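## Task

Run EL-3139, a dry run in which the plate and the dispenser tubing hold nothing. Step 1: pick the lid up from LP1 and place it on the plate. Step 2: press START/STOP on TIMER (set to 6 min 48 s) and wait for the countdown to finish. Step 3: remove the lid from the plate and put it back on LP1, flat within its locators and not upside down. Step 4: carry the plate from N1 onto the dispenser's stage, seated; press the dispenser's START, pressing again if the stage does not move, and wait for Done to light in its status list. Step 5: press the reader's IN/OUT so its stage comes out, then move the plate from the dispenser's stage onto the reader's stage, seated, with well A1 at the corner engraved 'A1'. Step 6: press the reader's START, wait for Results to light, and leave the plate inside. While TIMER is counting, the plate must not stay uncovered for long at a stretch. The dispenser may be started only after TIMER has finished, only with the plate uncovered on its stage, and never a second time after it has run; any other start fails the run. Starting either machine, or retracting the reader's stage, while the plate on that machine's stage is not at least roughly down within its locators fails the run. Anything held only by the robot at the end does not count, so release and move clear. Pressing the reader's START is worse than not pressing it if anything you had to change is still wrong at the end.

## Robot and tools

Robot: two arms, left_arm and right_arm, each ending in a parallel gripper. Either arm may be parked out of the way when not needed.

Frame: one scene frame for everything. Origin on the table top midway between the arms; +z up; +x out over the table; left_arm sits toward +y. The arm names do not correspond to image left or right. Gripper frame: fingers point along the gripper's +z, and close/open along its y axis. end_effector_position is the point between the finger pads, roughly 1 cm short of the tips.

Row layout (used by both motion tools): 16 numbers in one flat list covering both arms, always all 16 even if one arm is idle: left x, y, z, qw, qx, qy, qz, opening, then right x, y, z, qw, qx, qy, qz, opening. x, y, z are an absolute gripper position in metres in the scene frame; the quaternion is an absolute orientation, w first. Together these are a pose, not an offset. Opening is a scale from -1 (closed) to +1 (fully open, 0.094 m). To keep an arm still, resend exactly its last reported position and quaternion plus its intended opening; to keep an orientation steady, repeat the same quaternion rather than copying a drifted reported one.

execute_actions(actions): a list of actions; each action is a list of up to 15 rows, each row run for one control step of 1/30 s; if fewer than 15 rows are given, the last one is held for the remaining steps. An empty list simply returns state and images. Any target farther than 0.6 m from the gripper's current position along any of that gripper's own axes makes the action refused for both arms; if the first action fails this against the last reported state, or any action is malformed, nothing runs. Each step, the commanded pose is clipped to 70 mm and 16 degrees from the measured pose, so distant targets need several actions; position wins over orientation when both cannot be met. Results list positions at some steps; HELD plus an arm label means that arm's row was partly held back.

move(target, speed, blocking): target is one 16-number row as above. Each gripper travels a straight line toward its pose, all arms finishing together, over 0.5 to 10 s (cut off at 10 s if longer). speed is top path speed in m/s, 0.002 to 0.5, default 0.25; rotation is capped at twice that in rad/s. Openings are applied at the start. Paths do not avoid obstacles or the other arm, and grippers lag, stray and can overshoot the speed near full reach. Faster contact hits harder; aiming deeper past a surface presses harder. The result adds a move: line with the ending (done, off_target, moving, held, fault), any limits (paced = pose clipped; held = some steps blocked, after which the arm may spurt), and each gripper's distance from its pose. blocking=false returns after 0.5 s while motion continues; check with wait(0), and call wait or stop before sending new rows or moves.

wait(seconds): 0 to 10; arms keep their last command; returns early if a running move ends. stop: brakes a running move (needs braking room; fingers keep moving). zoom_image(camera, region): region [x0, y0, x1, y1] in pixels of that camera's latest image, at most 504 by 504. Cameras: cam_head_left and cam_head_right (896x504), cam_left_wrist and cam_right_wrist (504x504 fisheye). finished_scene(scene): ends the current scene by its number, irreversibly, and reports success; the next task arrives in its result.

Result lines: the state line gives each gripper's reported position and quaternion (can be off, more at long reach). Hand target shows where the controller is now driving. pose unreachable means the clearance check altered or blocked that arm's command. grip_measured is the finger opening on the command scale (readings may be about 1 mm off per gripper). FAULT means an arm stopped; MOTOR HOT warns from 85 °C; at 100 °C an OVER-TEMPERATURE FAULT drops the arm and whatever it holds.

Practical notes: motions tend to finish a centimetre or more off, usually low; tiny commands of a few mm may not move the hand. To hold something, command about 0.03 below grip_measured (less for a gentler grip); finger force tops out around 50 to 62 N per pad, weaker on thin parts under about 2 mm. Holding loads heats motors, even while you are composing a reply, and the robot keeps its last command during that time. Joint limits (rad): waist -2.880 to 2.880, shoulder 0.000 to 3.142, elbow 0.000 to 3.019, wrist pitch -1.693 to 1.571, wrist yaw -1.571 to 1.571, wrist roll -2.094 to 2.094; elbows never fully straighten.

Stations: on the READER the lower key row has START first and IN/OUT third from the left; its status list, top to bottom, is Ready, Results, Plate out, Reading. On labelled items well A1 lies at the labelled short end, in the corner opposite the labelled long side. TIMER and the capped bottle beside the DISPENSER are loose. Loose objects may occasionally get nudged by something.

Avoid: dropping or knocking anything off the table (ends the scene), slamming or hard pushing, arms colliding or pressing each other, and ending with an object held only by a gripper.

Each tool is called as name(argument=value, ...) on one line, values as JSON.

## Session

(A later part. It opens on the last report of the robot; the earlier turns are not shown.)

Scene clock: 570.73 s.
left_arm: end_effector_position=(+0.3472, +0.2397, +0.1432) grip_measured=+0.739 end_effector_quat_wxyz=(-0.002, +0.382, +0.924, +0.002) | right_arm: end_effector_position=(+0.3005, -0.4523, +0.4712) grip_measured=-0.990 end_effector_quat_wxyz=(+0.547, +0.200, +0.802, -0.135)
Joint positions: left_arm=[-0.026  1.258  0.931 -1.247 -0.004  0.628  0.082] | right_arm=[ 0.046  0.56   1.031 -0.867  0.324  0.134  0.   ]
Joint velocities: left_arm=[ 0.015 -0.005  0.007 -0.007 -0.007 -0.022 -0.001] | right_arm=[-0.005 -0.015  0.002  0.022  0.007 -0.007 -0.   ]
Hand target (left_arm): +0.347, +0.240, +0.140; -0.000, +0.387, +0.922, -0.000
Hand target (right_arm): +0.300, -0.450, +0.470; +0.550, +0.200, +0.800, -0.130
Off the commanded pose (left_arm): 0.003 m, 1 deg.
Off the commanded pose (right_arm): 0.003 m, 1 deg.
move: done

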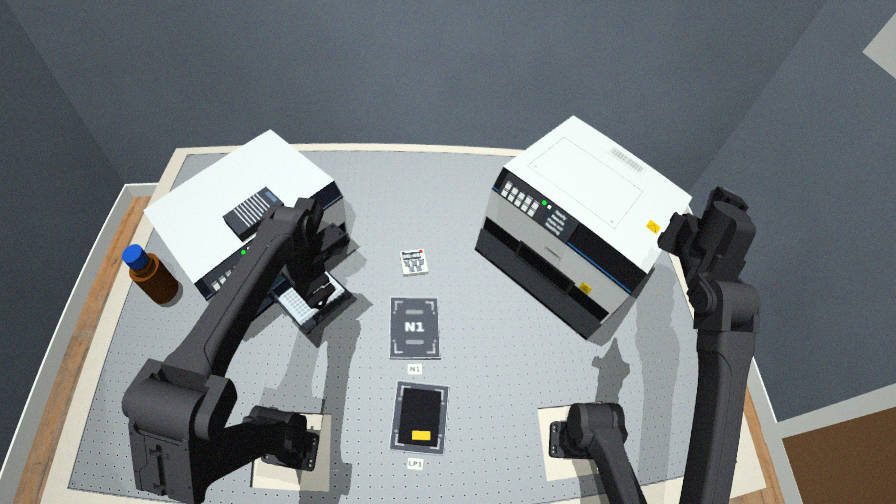

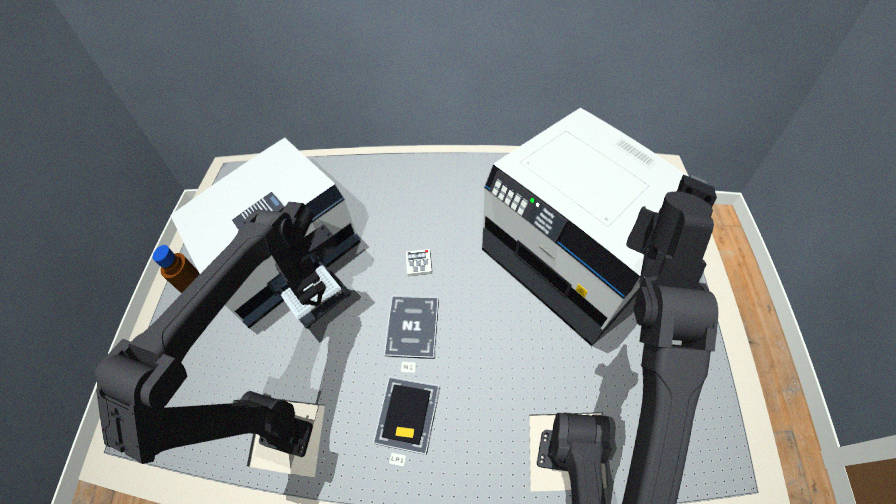

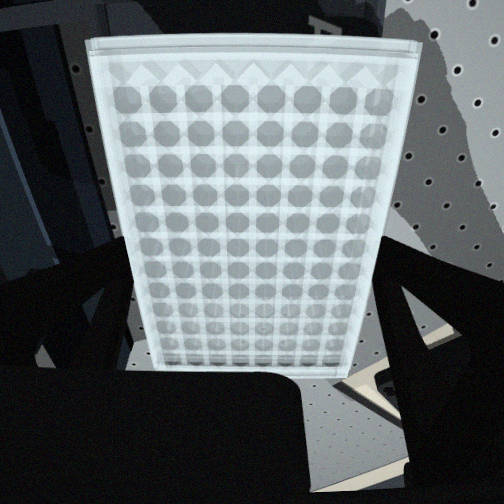

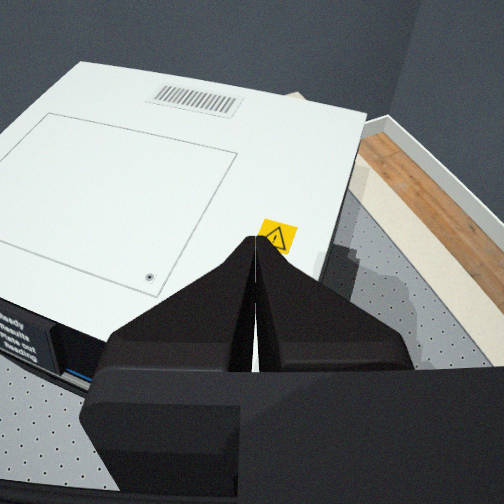

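move(target=[0.372,0.231,0.19,0,0.387,0.922,0,0.72,0.30,-0.45,0.47,0.55,0.2,0.8,-0.13,-1], speed=0.15)

move(target=[0.356,0.232,0.13,0,0.387,0.922,0,0.72,0.30,-0.45,0.47,0.55,0.2,0.8,-0.13,-1], speed=0.1)

zoom_image(camera="cam_left_wrist", region=[40,0,470,260])

Scene clock: 576.53 s.
left_arm: end_effector_position=(+0.3567, +0.2378, +0.1773) grip_measured=+0.739 end_effector_quat_wxyz=(-0.011, +0.383, +0.924, -0.000) | right_arm: end_effector_position=(+0.3005, -0.4523, +0.4712) grip_measured=-0.990 end_effector_quat_wxyz=(+0.547, +0.200, +0.802, -0.135)
Joint positions: left_arm=[-0.027  1.27   1.034 -1.356 -0.004  0.628  0.082] | right_arm=[ 0.046  0.56   1.031 -0.867  0.324  0.134  0.   ]
Joint velocities: left_arm=[-0.005  0.024  0.007 -0.012 -0.051 -0.022 -0.   ] | right_arm=[-0.005 -0.005 -0.002 -0.002 -0.037 -0.051  0.   ]
Hand target (left_arm): +0.371, +0.231, +0.190; +0.000, +0.387, +0.922, -0.000
Hand target (right_arm): +0.300, -0.450, +0.470; +0.550, +0.200, +0.800, -0.130
Off the commanded pose (left_arm): 0.021 m, 1 deg.
Off the commanded pose (right_arm): 0.003 m, 1 deg.
move: off_target (left_arm)

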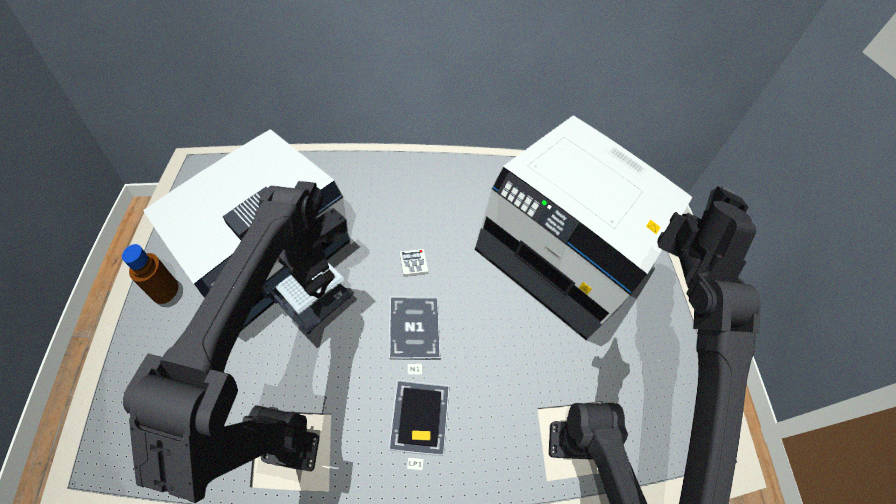

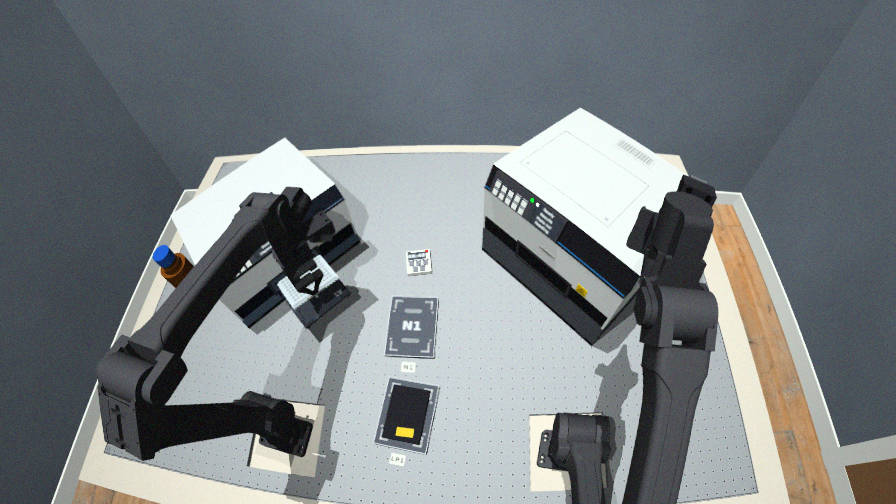

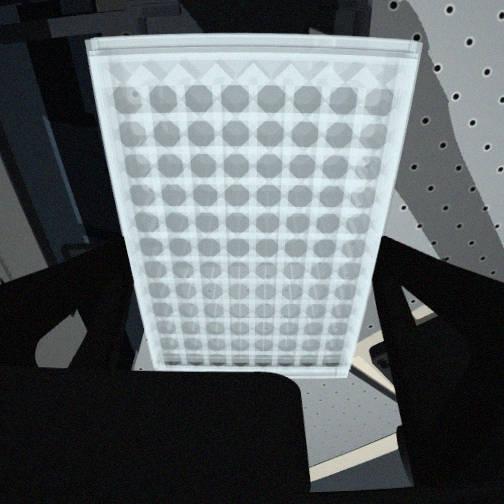

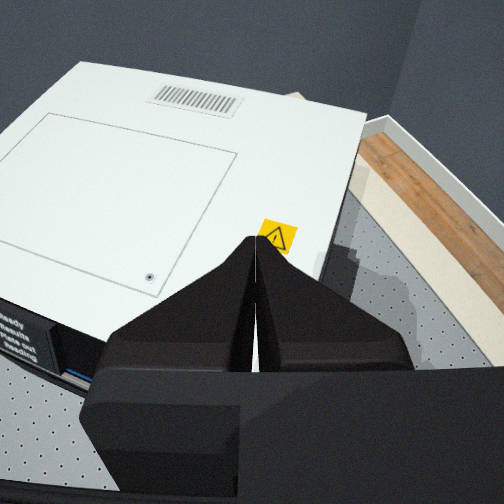

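Scene clock: 577.40 s.
left_arm: end_effector_position=(+0.3581, +0.2358, +0.1380) grip_measured=+0.739 end_effector_quat_wxyz=(+0.005, +0.385, +0.923, +0.003) | right_arm: end_effector_position=(+0.3005, -0.4523, +0.4712) grip_measured=-0.990 end_effector_quat_wxyz=(+0.547, +0.200, +0.802, -0.135)
Joint positions: left_arm=[-0.032  1.285  0.94  -1.214 -0.004  0.628  0.082] | right_arm=[ 0.046  0.56   1.031 -0.867  0.324  0.134  0.   ]
Joint velocities: left_arm=[ 0.015 -0.005 -0.002 -0.002 -0.022 -0.007 -0.001] | right_arm=[-0.005 -0.005  0.007 -0.002  0.051  0.051  0.002]
Hand target (left_arm): +0.356, +0.232, +0.130; -0.000, +0.387, +0.922, -0.000
Hand target (right_arm): +0.300, -0.450, +0.470; +0.550, +0.200, +0.800, -0.130
Off the commanded pose (left_arm): 0.009 m, 1 deg.
Off the commanded pose (right_arm): 0.003 m, 1 deg.
move: done

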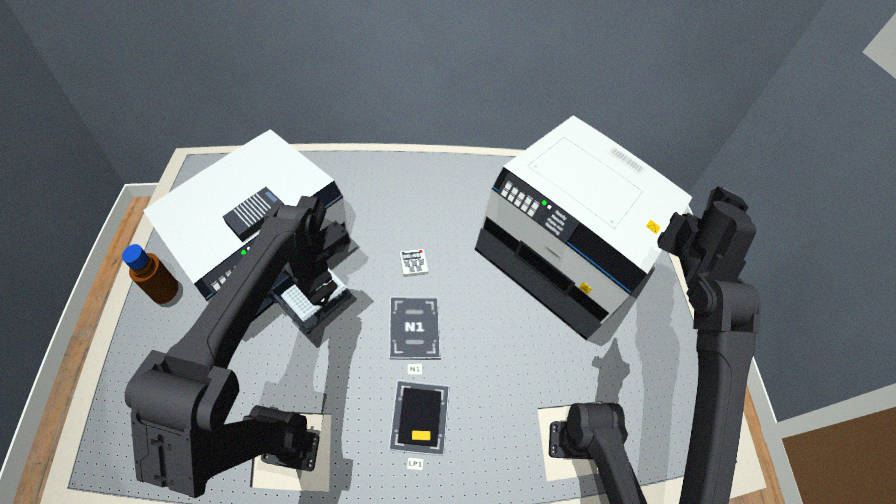

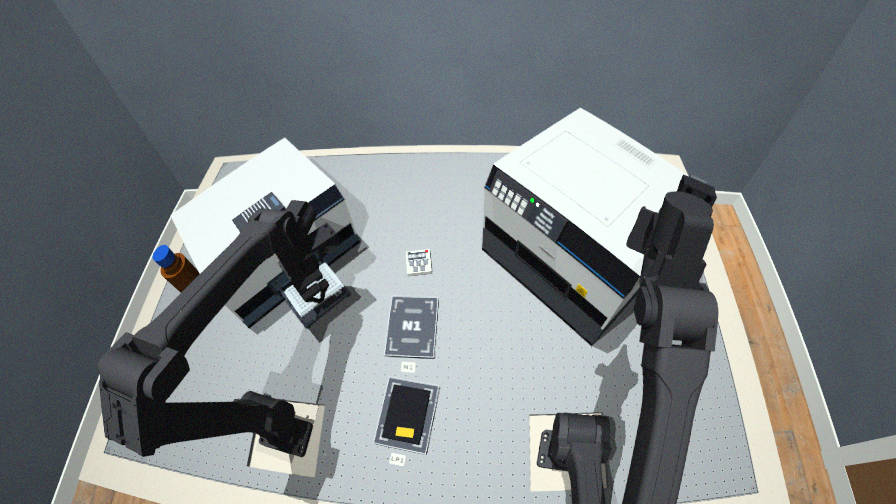

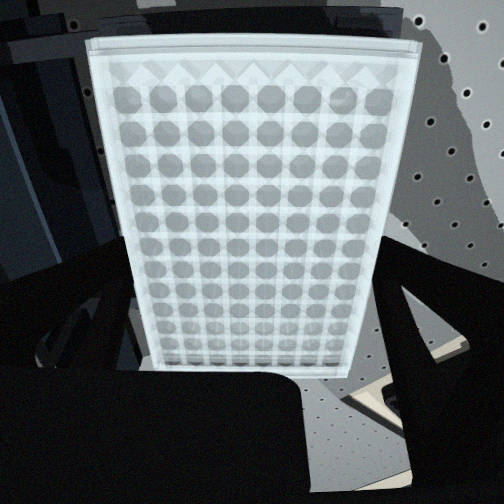

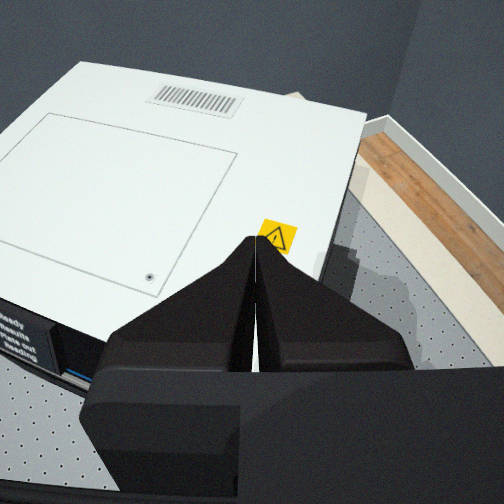

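Region (40, 0, 470, 260) of cam_left_wrist's 504x504 image, scaled by 1.172, with more detail than that image has; it fills the top 305 rows of this view, and the rest is white.

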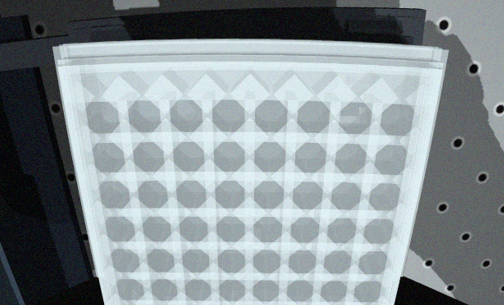

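execute_actions(actions=[[[0.356,0.230,0.122,0,0.362,0.932,0,0.72,0.30,-0.45,0.47,0.55,0.2,0.8,-0.13,-1]]])

Scene clock: 579.83 s.
left_arm: end_effector_position=(+0.3586, +0.2336, +0.1314) grip_measured=+0.739 end_effector_quat_wxyz=(+0.007, +0.364, +0.931, +0.004) | right_arm: end_effector_position=(+0.3005, -0.4523, +0.4712) grip_measured=-0.990 end_effector_quat_wxyz=(+0.547, +0.200, +0.802, -0.135)
Joint positions: left_arm=[-0.038  1.291  0.927 -1.191 -0.004  0.578  0.082] | right_arm=[ 0.046  0.56   1.031 -0.867  0.324  0.134  0.   ]
Joint velocities: left_arm=[ 0.015  0.015  0.002 -0.002 -0.051 -0.022  0.   ] | right_arm=[-0.005  0.005  0.002  0.007  0.037  0.007  0.001]
Hand target (left_arm): +0.356, +0.230, +0.122; -0.000, +0.362, +0.932, +0.000
Hand target (right_arm): +0.300, -0.450, +0.470; +0.550, +0.200, +0.800, -0.130
Off the commanded pose (left_arm): 0.010 m, 1 deg.
Off the commanded pose (right_arm): 0.003 m, 1 deg.
Step readings (end_effector_position):
0: left_arm (+0.3581, +0.2358, +0.1380) | right_arm (+0.3005, -0.4523, +0.4712)
1: left_arm (+0.3585, +0.2356, +0.1373) | right_arm (+0.3005, -0.4523, +0.4712)
2: left_arm (+0.3593, +0.2352, +0.1365) | right_arm (+0.3005, -0.4523, +0.4712)
4: left_arm (+0.3592, +0.2345, +0.1341) | right_arm (+0.3005, -0.4523, +0.4712)
8: left_arm (+0.3583, +0.2337, +0.1316) | right_arm (+0.3005, -0.4523, +0.4712)
15: end_effector_position above

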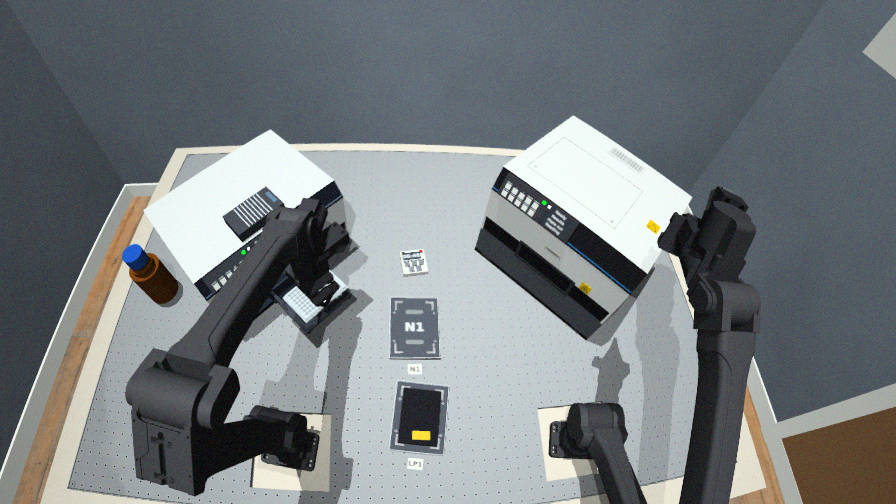

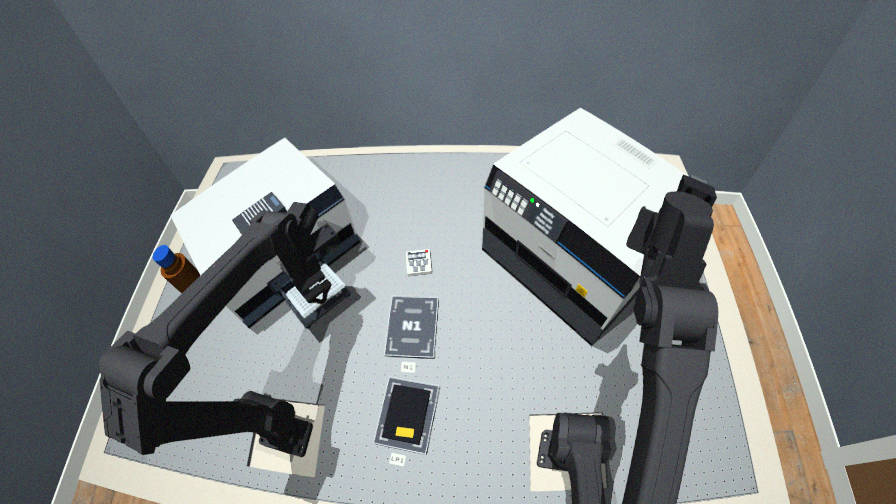

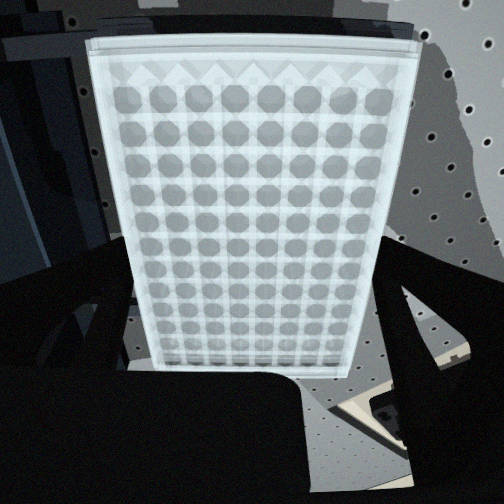

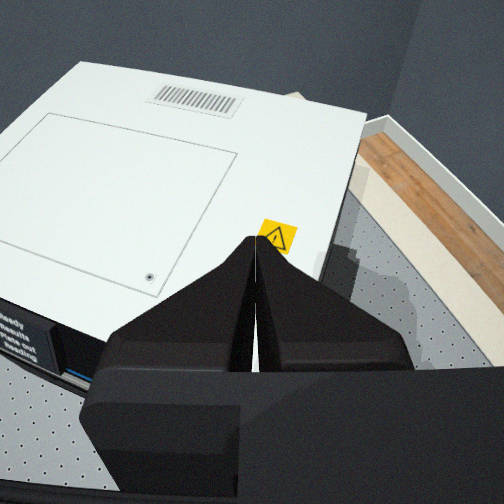

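execute_actions(actions=[[[0.355,0.231,0.113,0,0.364,0.931,0,0.72,0.30,-0.45,0.47,0.55,0.2,0.8,-0.13,-1]]])

zoom_image(camera="cam_left_wrist", region=[40,0,470,120])

Scene clock: 586.60 s.
left_arm: end_effector_position=(+0.3574, +0.2338, +0.1217) grip_measured=+0.739 end_effector_quat_wxyz=(+0.006, +0.364, +0.932, +0.003) | right_arm: end_effector_position=(+0.3005, -0.4523, +0.4712) grip_measured=-0.990 end_effector_quat_wxyz=(+0.547, +0.200, +0.802, -0.135)
Joint positions: left_arm=[-0.038  1.299  0.907 -1.165 -0.004  0.576  0.082] | right_arm=[ 0.046  0.56   1.031 -0.867  0.324  0.134  0.   ]
Joint velocities: left_arm=[-0.005 -0.015 -0.002 -0.002  0.081 -0.051 -0.   ] | right_arm=[ 0.005 -0.015 -0.007 -0.002 -0.007 -0.037  0.001]
Hand target (left_arm): +0.355, +0.231, +0.113; -0.000, +0.364, +0.931, +0.000
Hand target (right_arm): +0.300, -0.450, +0.470; +0.550, +0.200, +0.800, -0.130
Off the commanded pose (left_arm): 0.009 m, 1 deg.
Off the commanded pose (right_arm): 0.003 m, 1 deg.
Step readings (end_effector_position):
0: left_arm (+0.3586, +0.2336, +0.1314) | right_arm (+0.3005, -0.4523, +0.4712)
1: left_arm (+0.3589, +0.2336, +0.1305) | right_arm (+0.3005, -0.4523, +0.4712)
2: left_arm (+0.3596, +0.2334, +0.1293) | right_arm (+0.3005, -0.4523, +0.4712)
4: left_arm (+0.3588, +0.2336, +0.1259) | right_arm (+0.3005, -0.4523, +0.4712)
8: left_arm (+0.3570, +0.2339, +0.1220) | right_arm (+0.3005, -0.4523, +0.4712)
15: end_effector_position above

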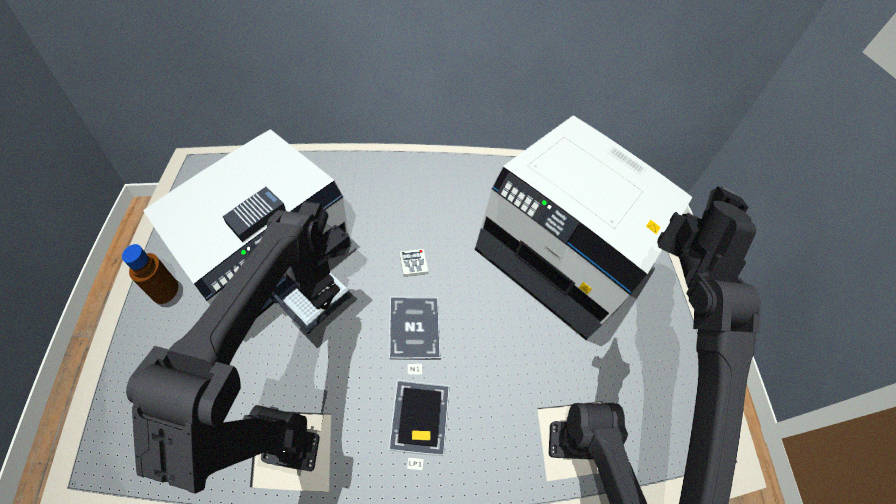

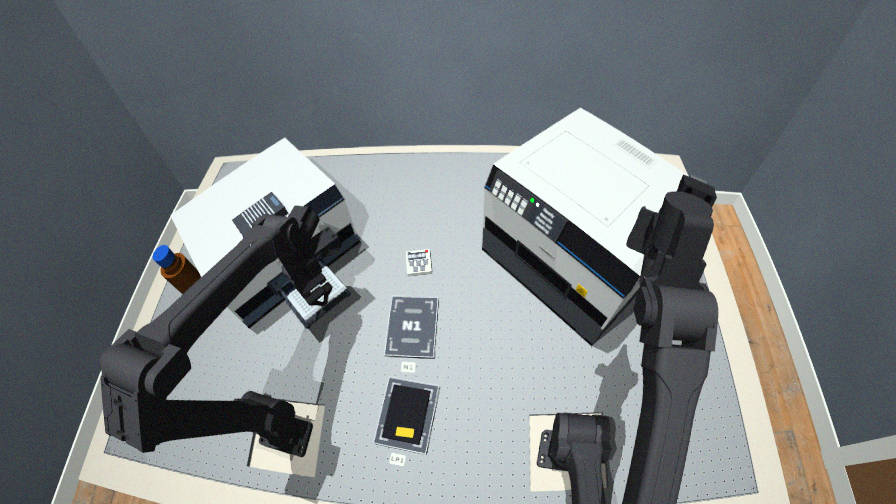

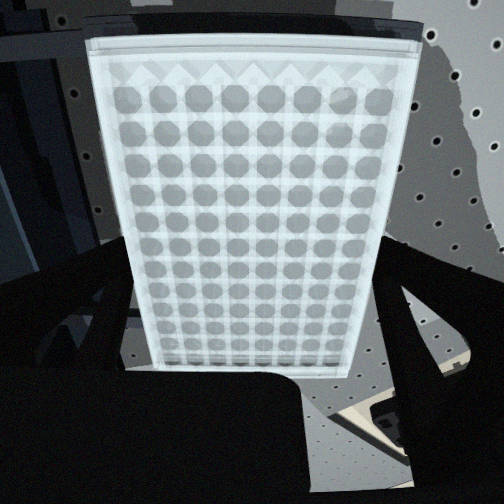

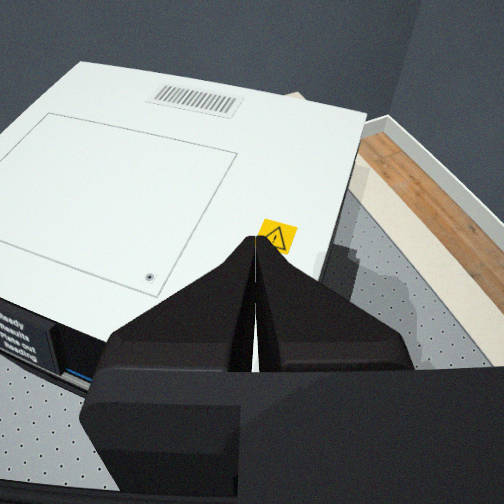

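Region (40, 0, 470, 120) of cam_left_wrist's 504x504 image, scaled by 1.172, with more detail than that image has; it fills the top 141 rows of this view, and the rest is white.

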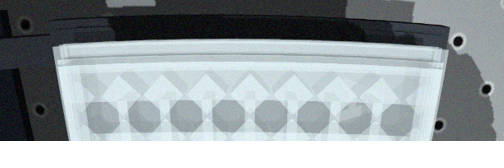

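execute_actions(actions=[[[0.3555,0.232,0.109,-0.004,0.372,0.928,-0.001,0.72,0.30,-0.45,0.47,0.55,0.2,0.8,-0.13,-1]]])

Scene clock: 589.10 s.
left_arm: end_effector_position=(+0.3584, +0.2337, +0.1186) grip_measured=+0.739 end_effector_quat_wxyz=(+0.004, +0.364, +0.931, +0.003) | right_arm: end_effector_position=(+0.3005, -0.4523, +0.4712) grip_measured=-0.990 end_effector_quat_wxyz=(+0.547, +0.200, +0.802, -0.135)
Joint positions: left_arm=[-0.038  1.309  0.907 -1.16  -0.004  0.576  0.082] | right_arm=[ 0.046  0.56   1.031 -0.867  0.324  0.134  0.   ]
Joint velocities: left_arm=[-0.015 -0.005  0.012 -0.002 -0.007 -0.051 -0.001] | right_arm=[-0.005  0.005 -0.012 -0.007 -0.022 -0.051  0.001]
Hand target (left_arm): +0.355, +0.232, +0.109; -0.004, +0.372, +0.928, -0.001
Hand target (right_arm): +0.300, -0.450, +0.470; +0.550, +0.200, +0.800, -0.130
Off the commanded pose (left_arm): 0.010 m, 1 deg.
Off the commanded pose (right_arm): 0.003 m, 1 deg.
Step readings (end_effector_position):
0: left_arm (+0.3574, +0.2338, +0.1217) | right_arm (+0.3005, -0.4523, +0.4712)
1: left_arm (+0.3576, +0.2338, +0.1215) | right_arm (+0.3005, -0.4523, +0.4712)
2: left_arm (+0.3578, +0.2338, +0.1212) | right_arm (+0.3005, -0.4523, +0.4712)
4: left_arm (+0.3582, +0.2337, +0.1203) | right_arm (+0.3005, -0.4523, +0.4712)
8: left_arm (+0.3583, +0.2337, +0.1187) | right_arm (+0.3005, -0.4523, +0.4712)
15: end_effector_position above

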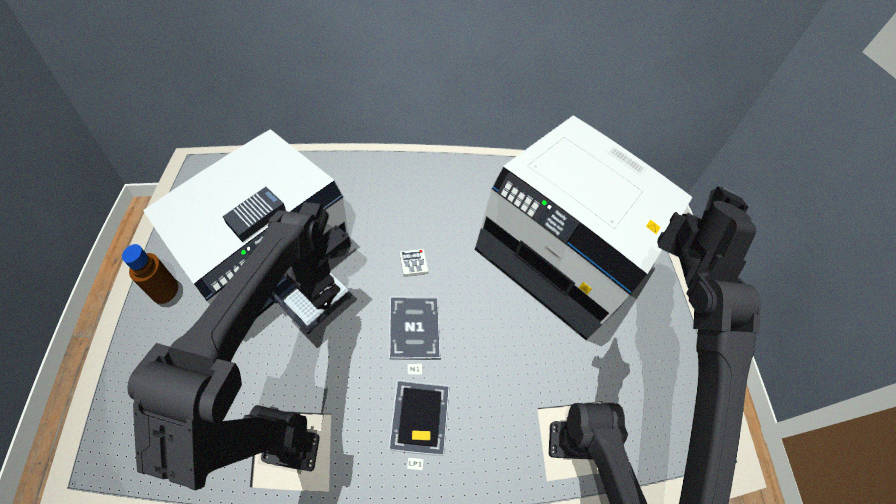

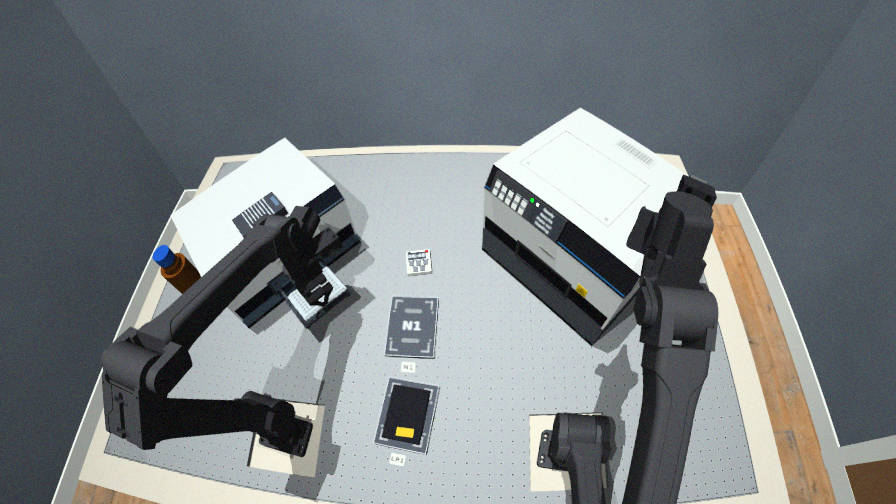

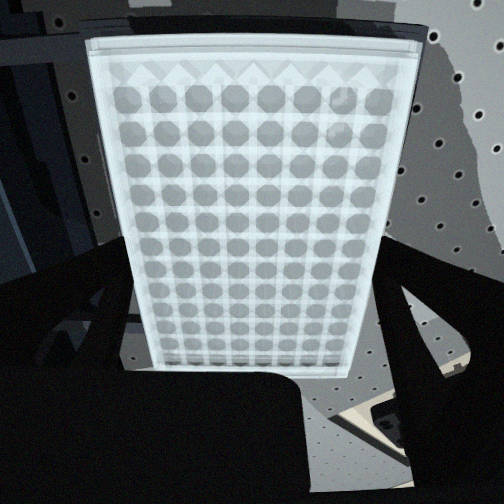

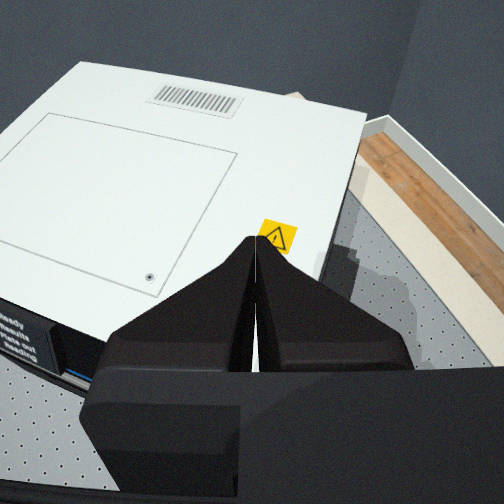

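execute_actions(actions=[[[0.354,0.2375,0.107,-0.004,0.377,0.926,-0.001,0.72,0.30,-0.45,0.47,0.55,0.2,0.8,-0.13,-1]]])

Scene clock: 591.47 s.
left_arm: end_effector_position=(+0.3557, +0.2342, +0.1151) grip_measured=+0.739 end_effector_quat_wxyz=(+0.001, +0.375, +0.927, +0.002) | right_arm: end_effector_position=(+0.3005, -0.4523, +0.4712) grip_measured=-0.990 end_effector_quat_wxyz=(+0.547, +0.200, +0.802, -0.135)
Joint positions: left_arm=[-0.038  1.309  0.897 -1.155 -0.004  0.602  0.082] | right_arm=[ 0.046  0.56   1.031 -0.867  0.324  0.134  0.   ]
Joint velocities: left_arm=[-0.005 -0.005  0.007 -0.007 -0.022 -0.007 -0.002] | right_arm=[-0.005  0.005  0.012 -0.012  0.007 -0.022  0.   ]
Hand target (left_arm): +0.354, +0.238, +0.107; -0.004, +0.377, +0.926, -0.001
Hand target (right_arm): +0.300, -0.450, +0.470; +0.550, +0.200, +0.800, -0.130
Off the commanded pose (left_arm): 0.009 m, 1 deg.
Off the commanded pose (right_arm): 0.003 m, 1 deg.
Step readings (end_effector_position):
0: left_arm (+0.3584, +0.2337, +0.1186) | right_arm (+0.3005, -0.4523, +0.4712)
1: left_arm (+0.3582, +0.2337, +0.1182) | right_arm (+0.3005, -0.4523, +0.4712)
2: left_arm (+0.3581, +0.2337, +0.1176) | right_arm (+0.3005, -0.4523, +0.4712)
4: left_arm (+0.3571, +0.2340, +0.1163) | right_arm (+0.3005, -0.4523, +0.4712)
8: left_arm (+0.3557, +0.2342, +0.1151) | right_arm (+0.3005, -0.4523, +0.4712)
15: end_effector_position above

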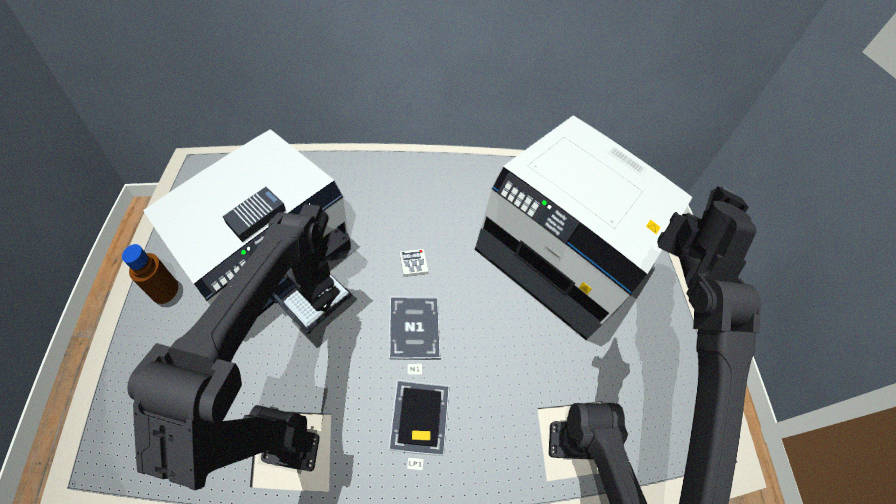

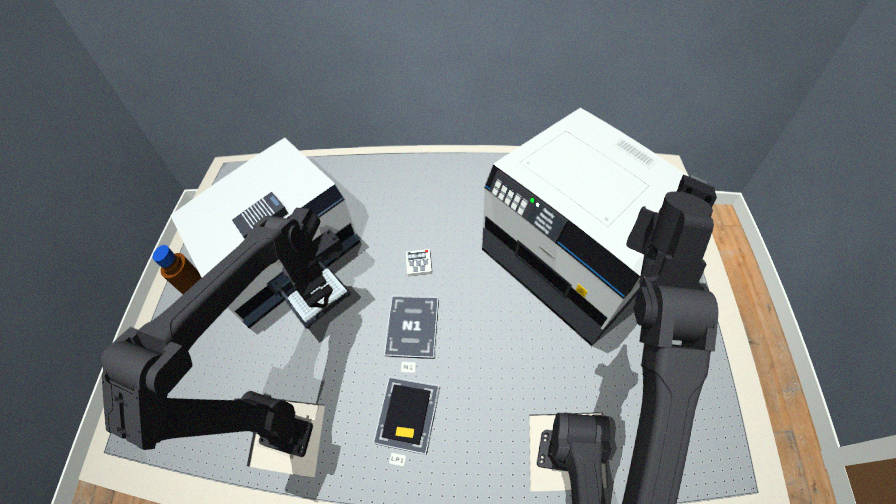

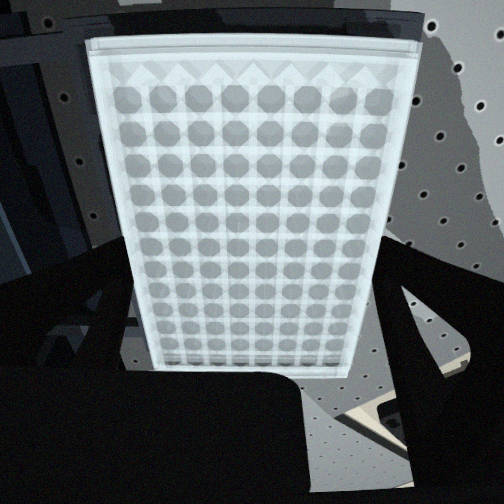

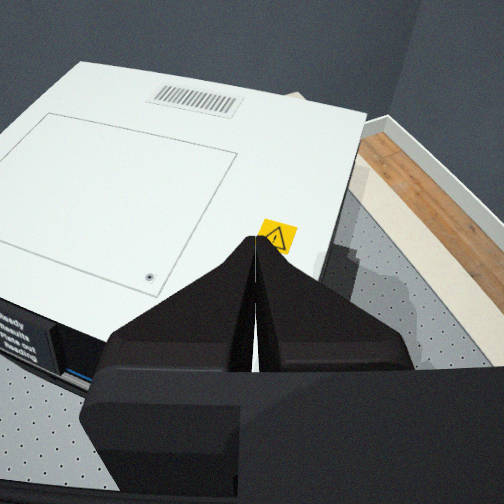

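execute_actions(actions=[[[0.3575,0.2378,0.108,0.003,0.361,0.9325,0.0005,0.72,0.30,-0.45,0.47,0.55,0.2,0.8,-0.13,-1]]])

Scene clock: 595.00 s.
left_arm: end_effector_position=(+0.3587, +0.2348, +0.1151) grip_measured=+0.739 end_effector_quat_wxyz=(+0.007, +0.372, +0.928, +0.004) | right_arm: end_effector_position=(+0.3005, -0.4523, +0.4712) grip_measured=-0.990 end_effector_quat_wxyz=(+0.547, +0.200, +0.802, -0.135)
Joint positions: left_arm=[-0.035  1.309  0.897 -1.144 -0.004  0.597  0.082] | right_arm=[ 0.046  0.56   1.031 -0.867  0.324  0.134  0.   ]
Joint velocities: left_arm=[ 0.005 -0.005 -0.012 -0.012 -0.007 -0.022  0.   ] | right_arm=[-0.015 -0.015  0.012 -0.002 -0.007 -0.095 -0.   ]
Hand target (left_arm): +0.357, +0.238, +0.108; +0.003, +0.361, +0.933, +0.001
Hand target (right_arm): +0.300, -0.450, +0.470; +0.550, +0.200, +0.800, -0.130
Off the commanded pose (left_arm): 0.008 m, 1 deg.
Off the commanded pose (right_arm): 0.003 m, 1 deg.
Step readings (end_effector_position):
0: left_arm (+0.3557, +0.2342, +0.1151) | right_arm (+0.3005, -0.4523, +0.4712)
1: left_arm (+0.3562, +0.2343, +0.1151) | right_arm (+0.3005, -0.4523, +0.4712)
2: left_arm (+0.3570, +0.2343, +0.1151) | right_arm (+0.3005, -0.4523, +0.4712)
4: left_arm (+0.3583, +0.2345, +0.1151) | right_arm (+0.3005, -0.4523, +0.4712)
8: left_arm (+0.3587, +0.2348, +0.1151) | right_arm (+0.3005, -0.4523, +0.4712)
15: end_effector_position above

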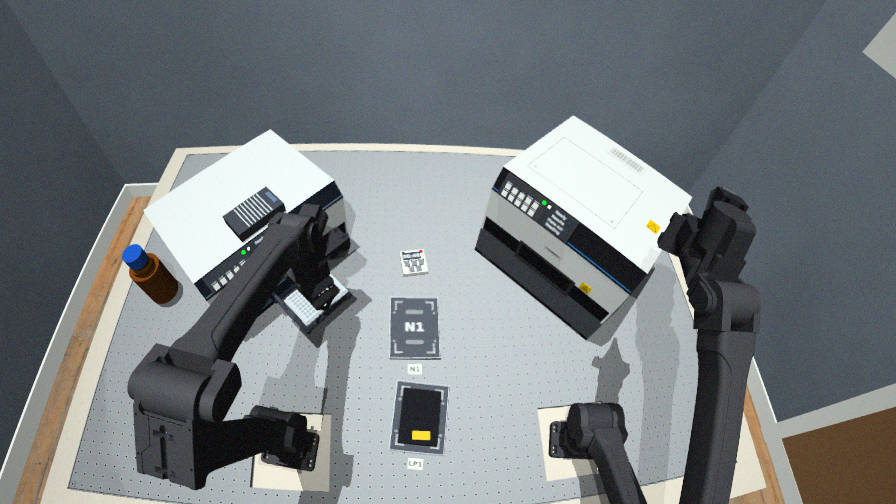

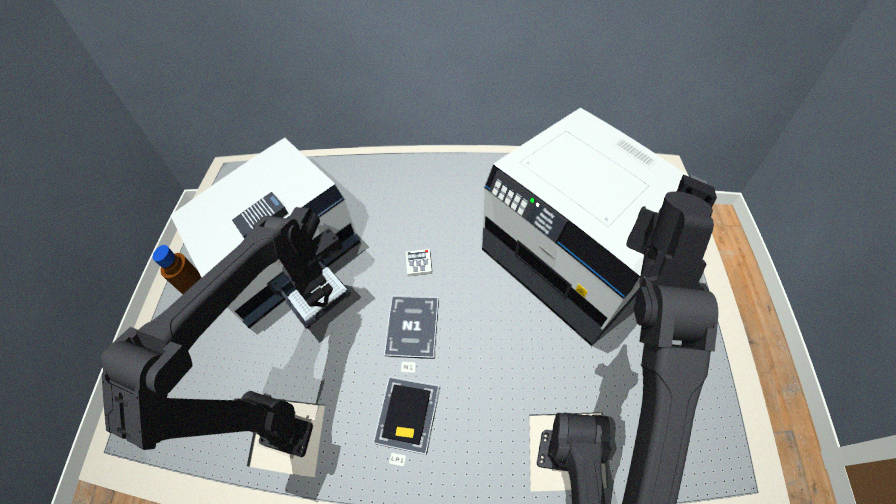

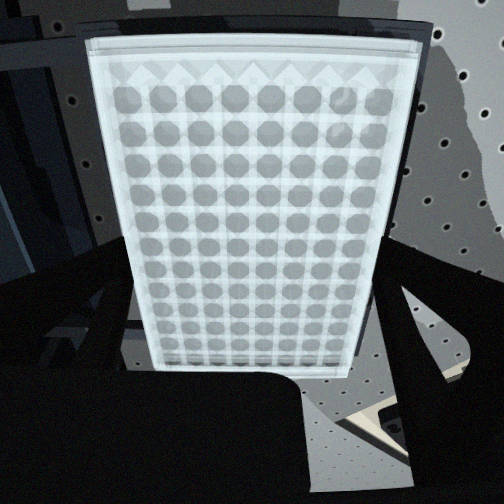

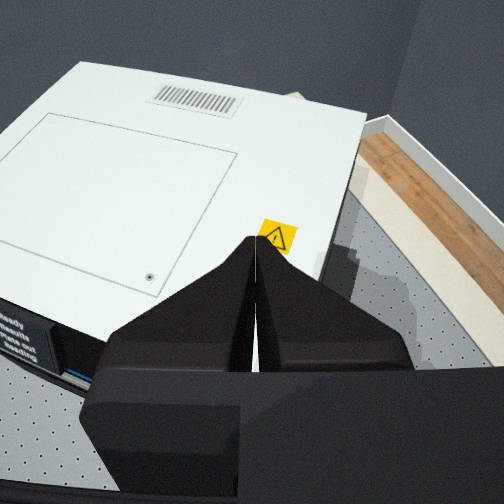

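execute_actions(actions=[[[0.357,0.2378,0.102,-0.006,0.3575,0.934,-0.0015,0.72,0.30,-0.45,0.47,0.55,0.2,0.8,-0.13,-1]]])

Scene clock: 596.83 s.
left_arm: end_effector_position=(+0.3588, +0.2346, +0.1113) grip_measured=+0.739 end_effector_quat_wxyz=(+0.002, +0.368, +0.930, +0.002) | right_arm: end_effector_position=(+0.3005, -0.4523, +0.4712) grip_measured=-0.990 end_effector_quat_wxyz=(+0.547, +0.200, +0.802, -0.135)
Joint positions: left_arm=[-0.035  1.321  0.897 -1.142 -0.003  0.589  0.082] | right_arm=[ 0.046  0.56   1.031 -0.867  0.324  0.134  0.   ]
Joint velocities: left_arm=[-0.024  0.015  0.007  0.002  0.066  0.007 -0.001] | right_arm=[ 0.005  0.005 -0.002  0.002  0.007 -0.007 -0.   ]
Hand target (left_arm): +0.357, +0.238, +0.102; -0.006, +0.357, +0.934, -0.001
Hand target (right_arm): +0.300, -0.450, +0.470; +0.550, +0.200, +0.800, -0.130
Off the commanded pose (left_arm): 0.010 m, 2 deg.
Off the commanded pose (right_arm): 0.003 m, 1 deg.
Step readings (end_effector_position):
0: left_arm (+0.3587, +0.2348, +0.1151) | right_arm (+0.3005, -0.4523, +0.4712)
1: left_arm (+0.3587, +0.2348, +0.1149) | right_arm (+0.3005, -0.4523, +0.4712)
2: left_arm (+0.3587, +0.2348, +0.1144) | right_arm (+0.3005, -0.4523, +0.4712)
4: left_arm (+0.3587, +0.2348, +0.1130) | right_arm (+0.3005, -0.4523, +0.4712)
8: left_arm (+0.3588, +0.2346, +0.1113) | right_arm (+0.3005, -0.4523, +0.4712)
15: end_effector_position above

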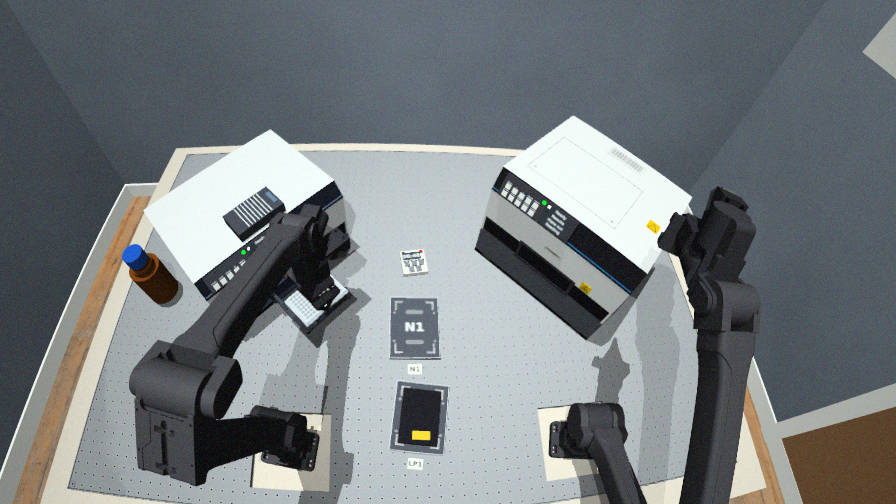

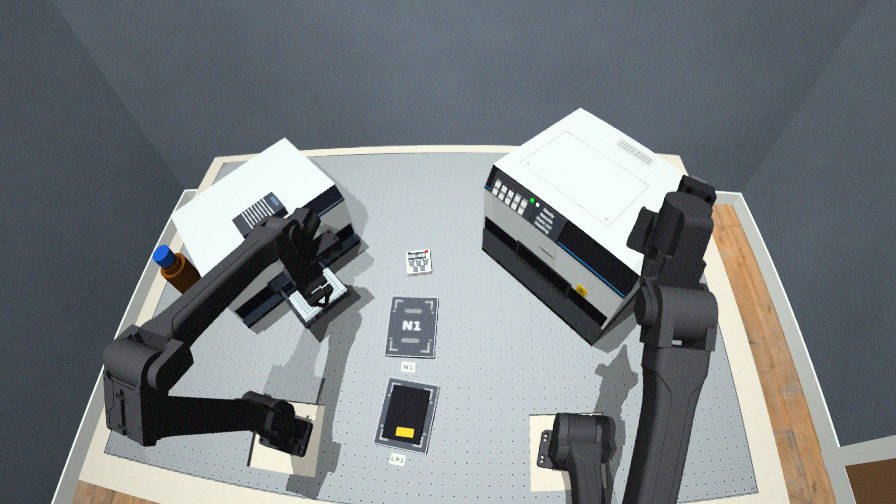

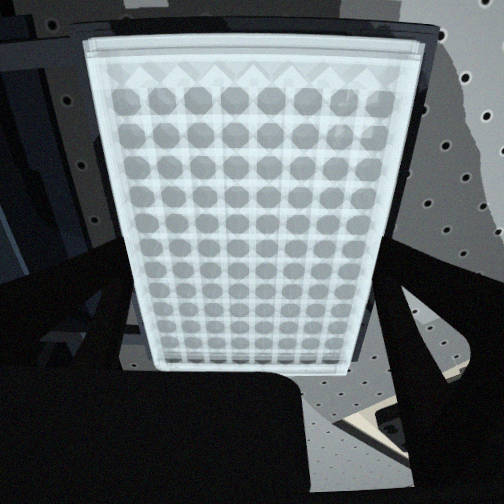

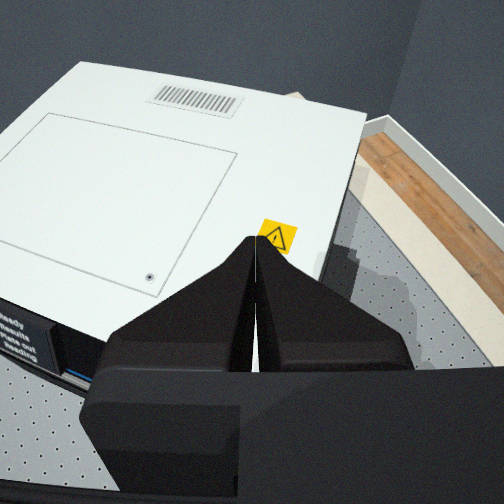

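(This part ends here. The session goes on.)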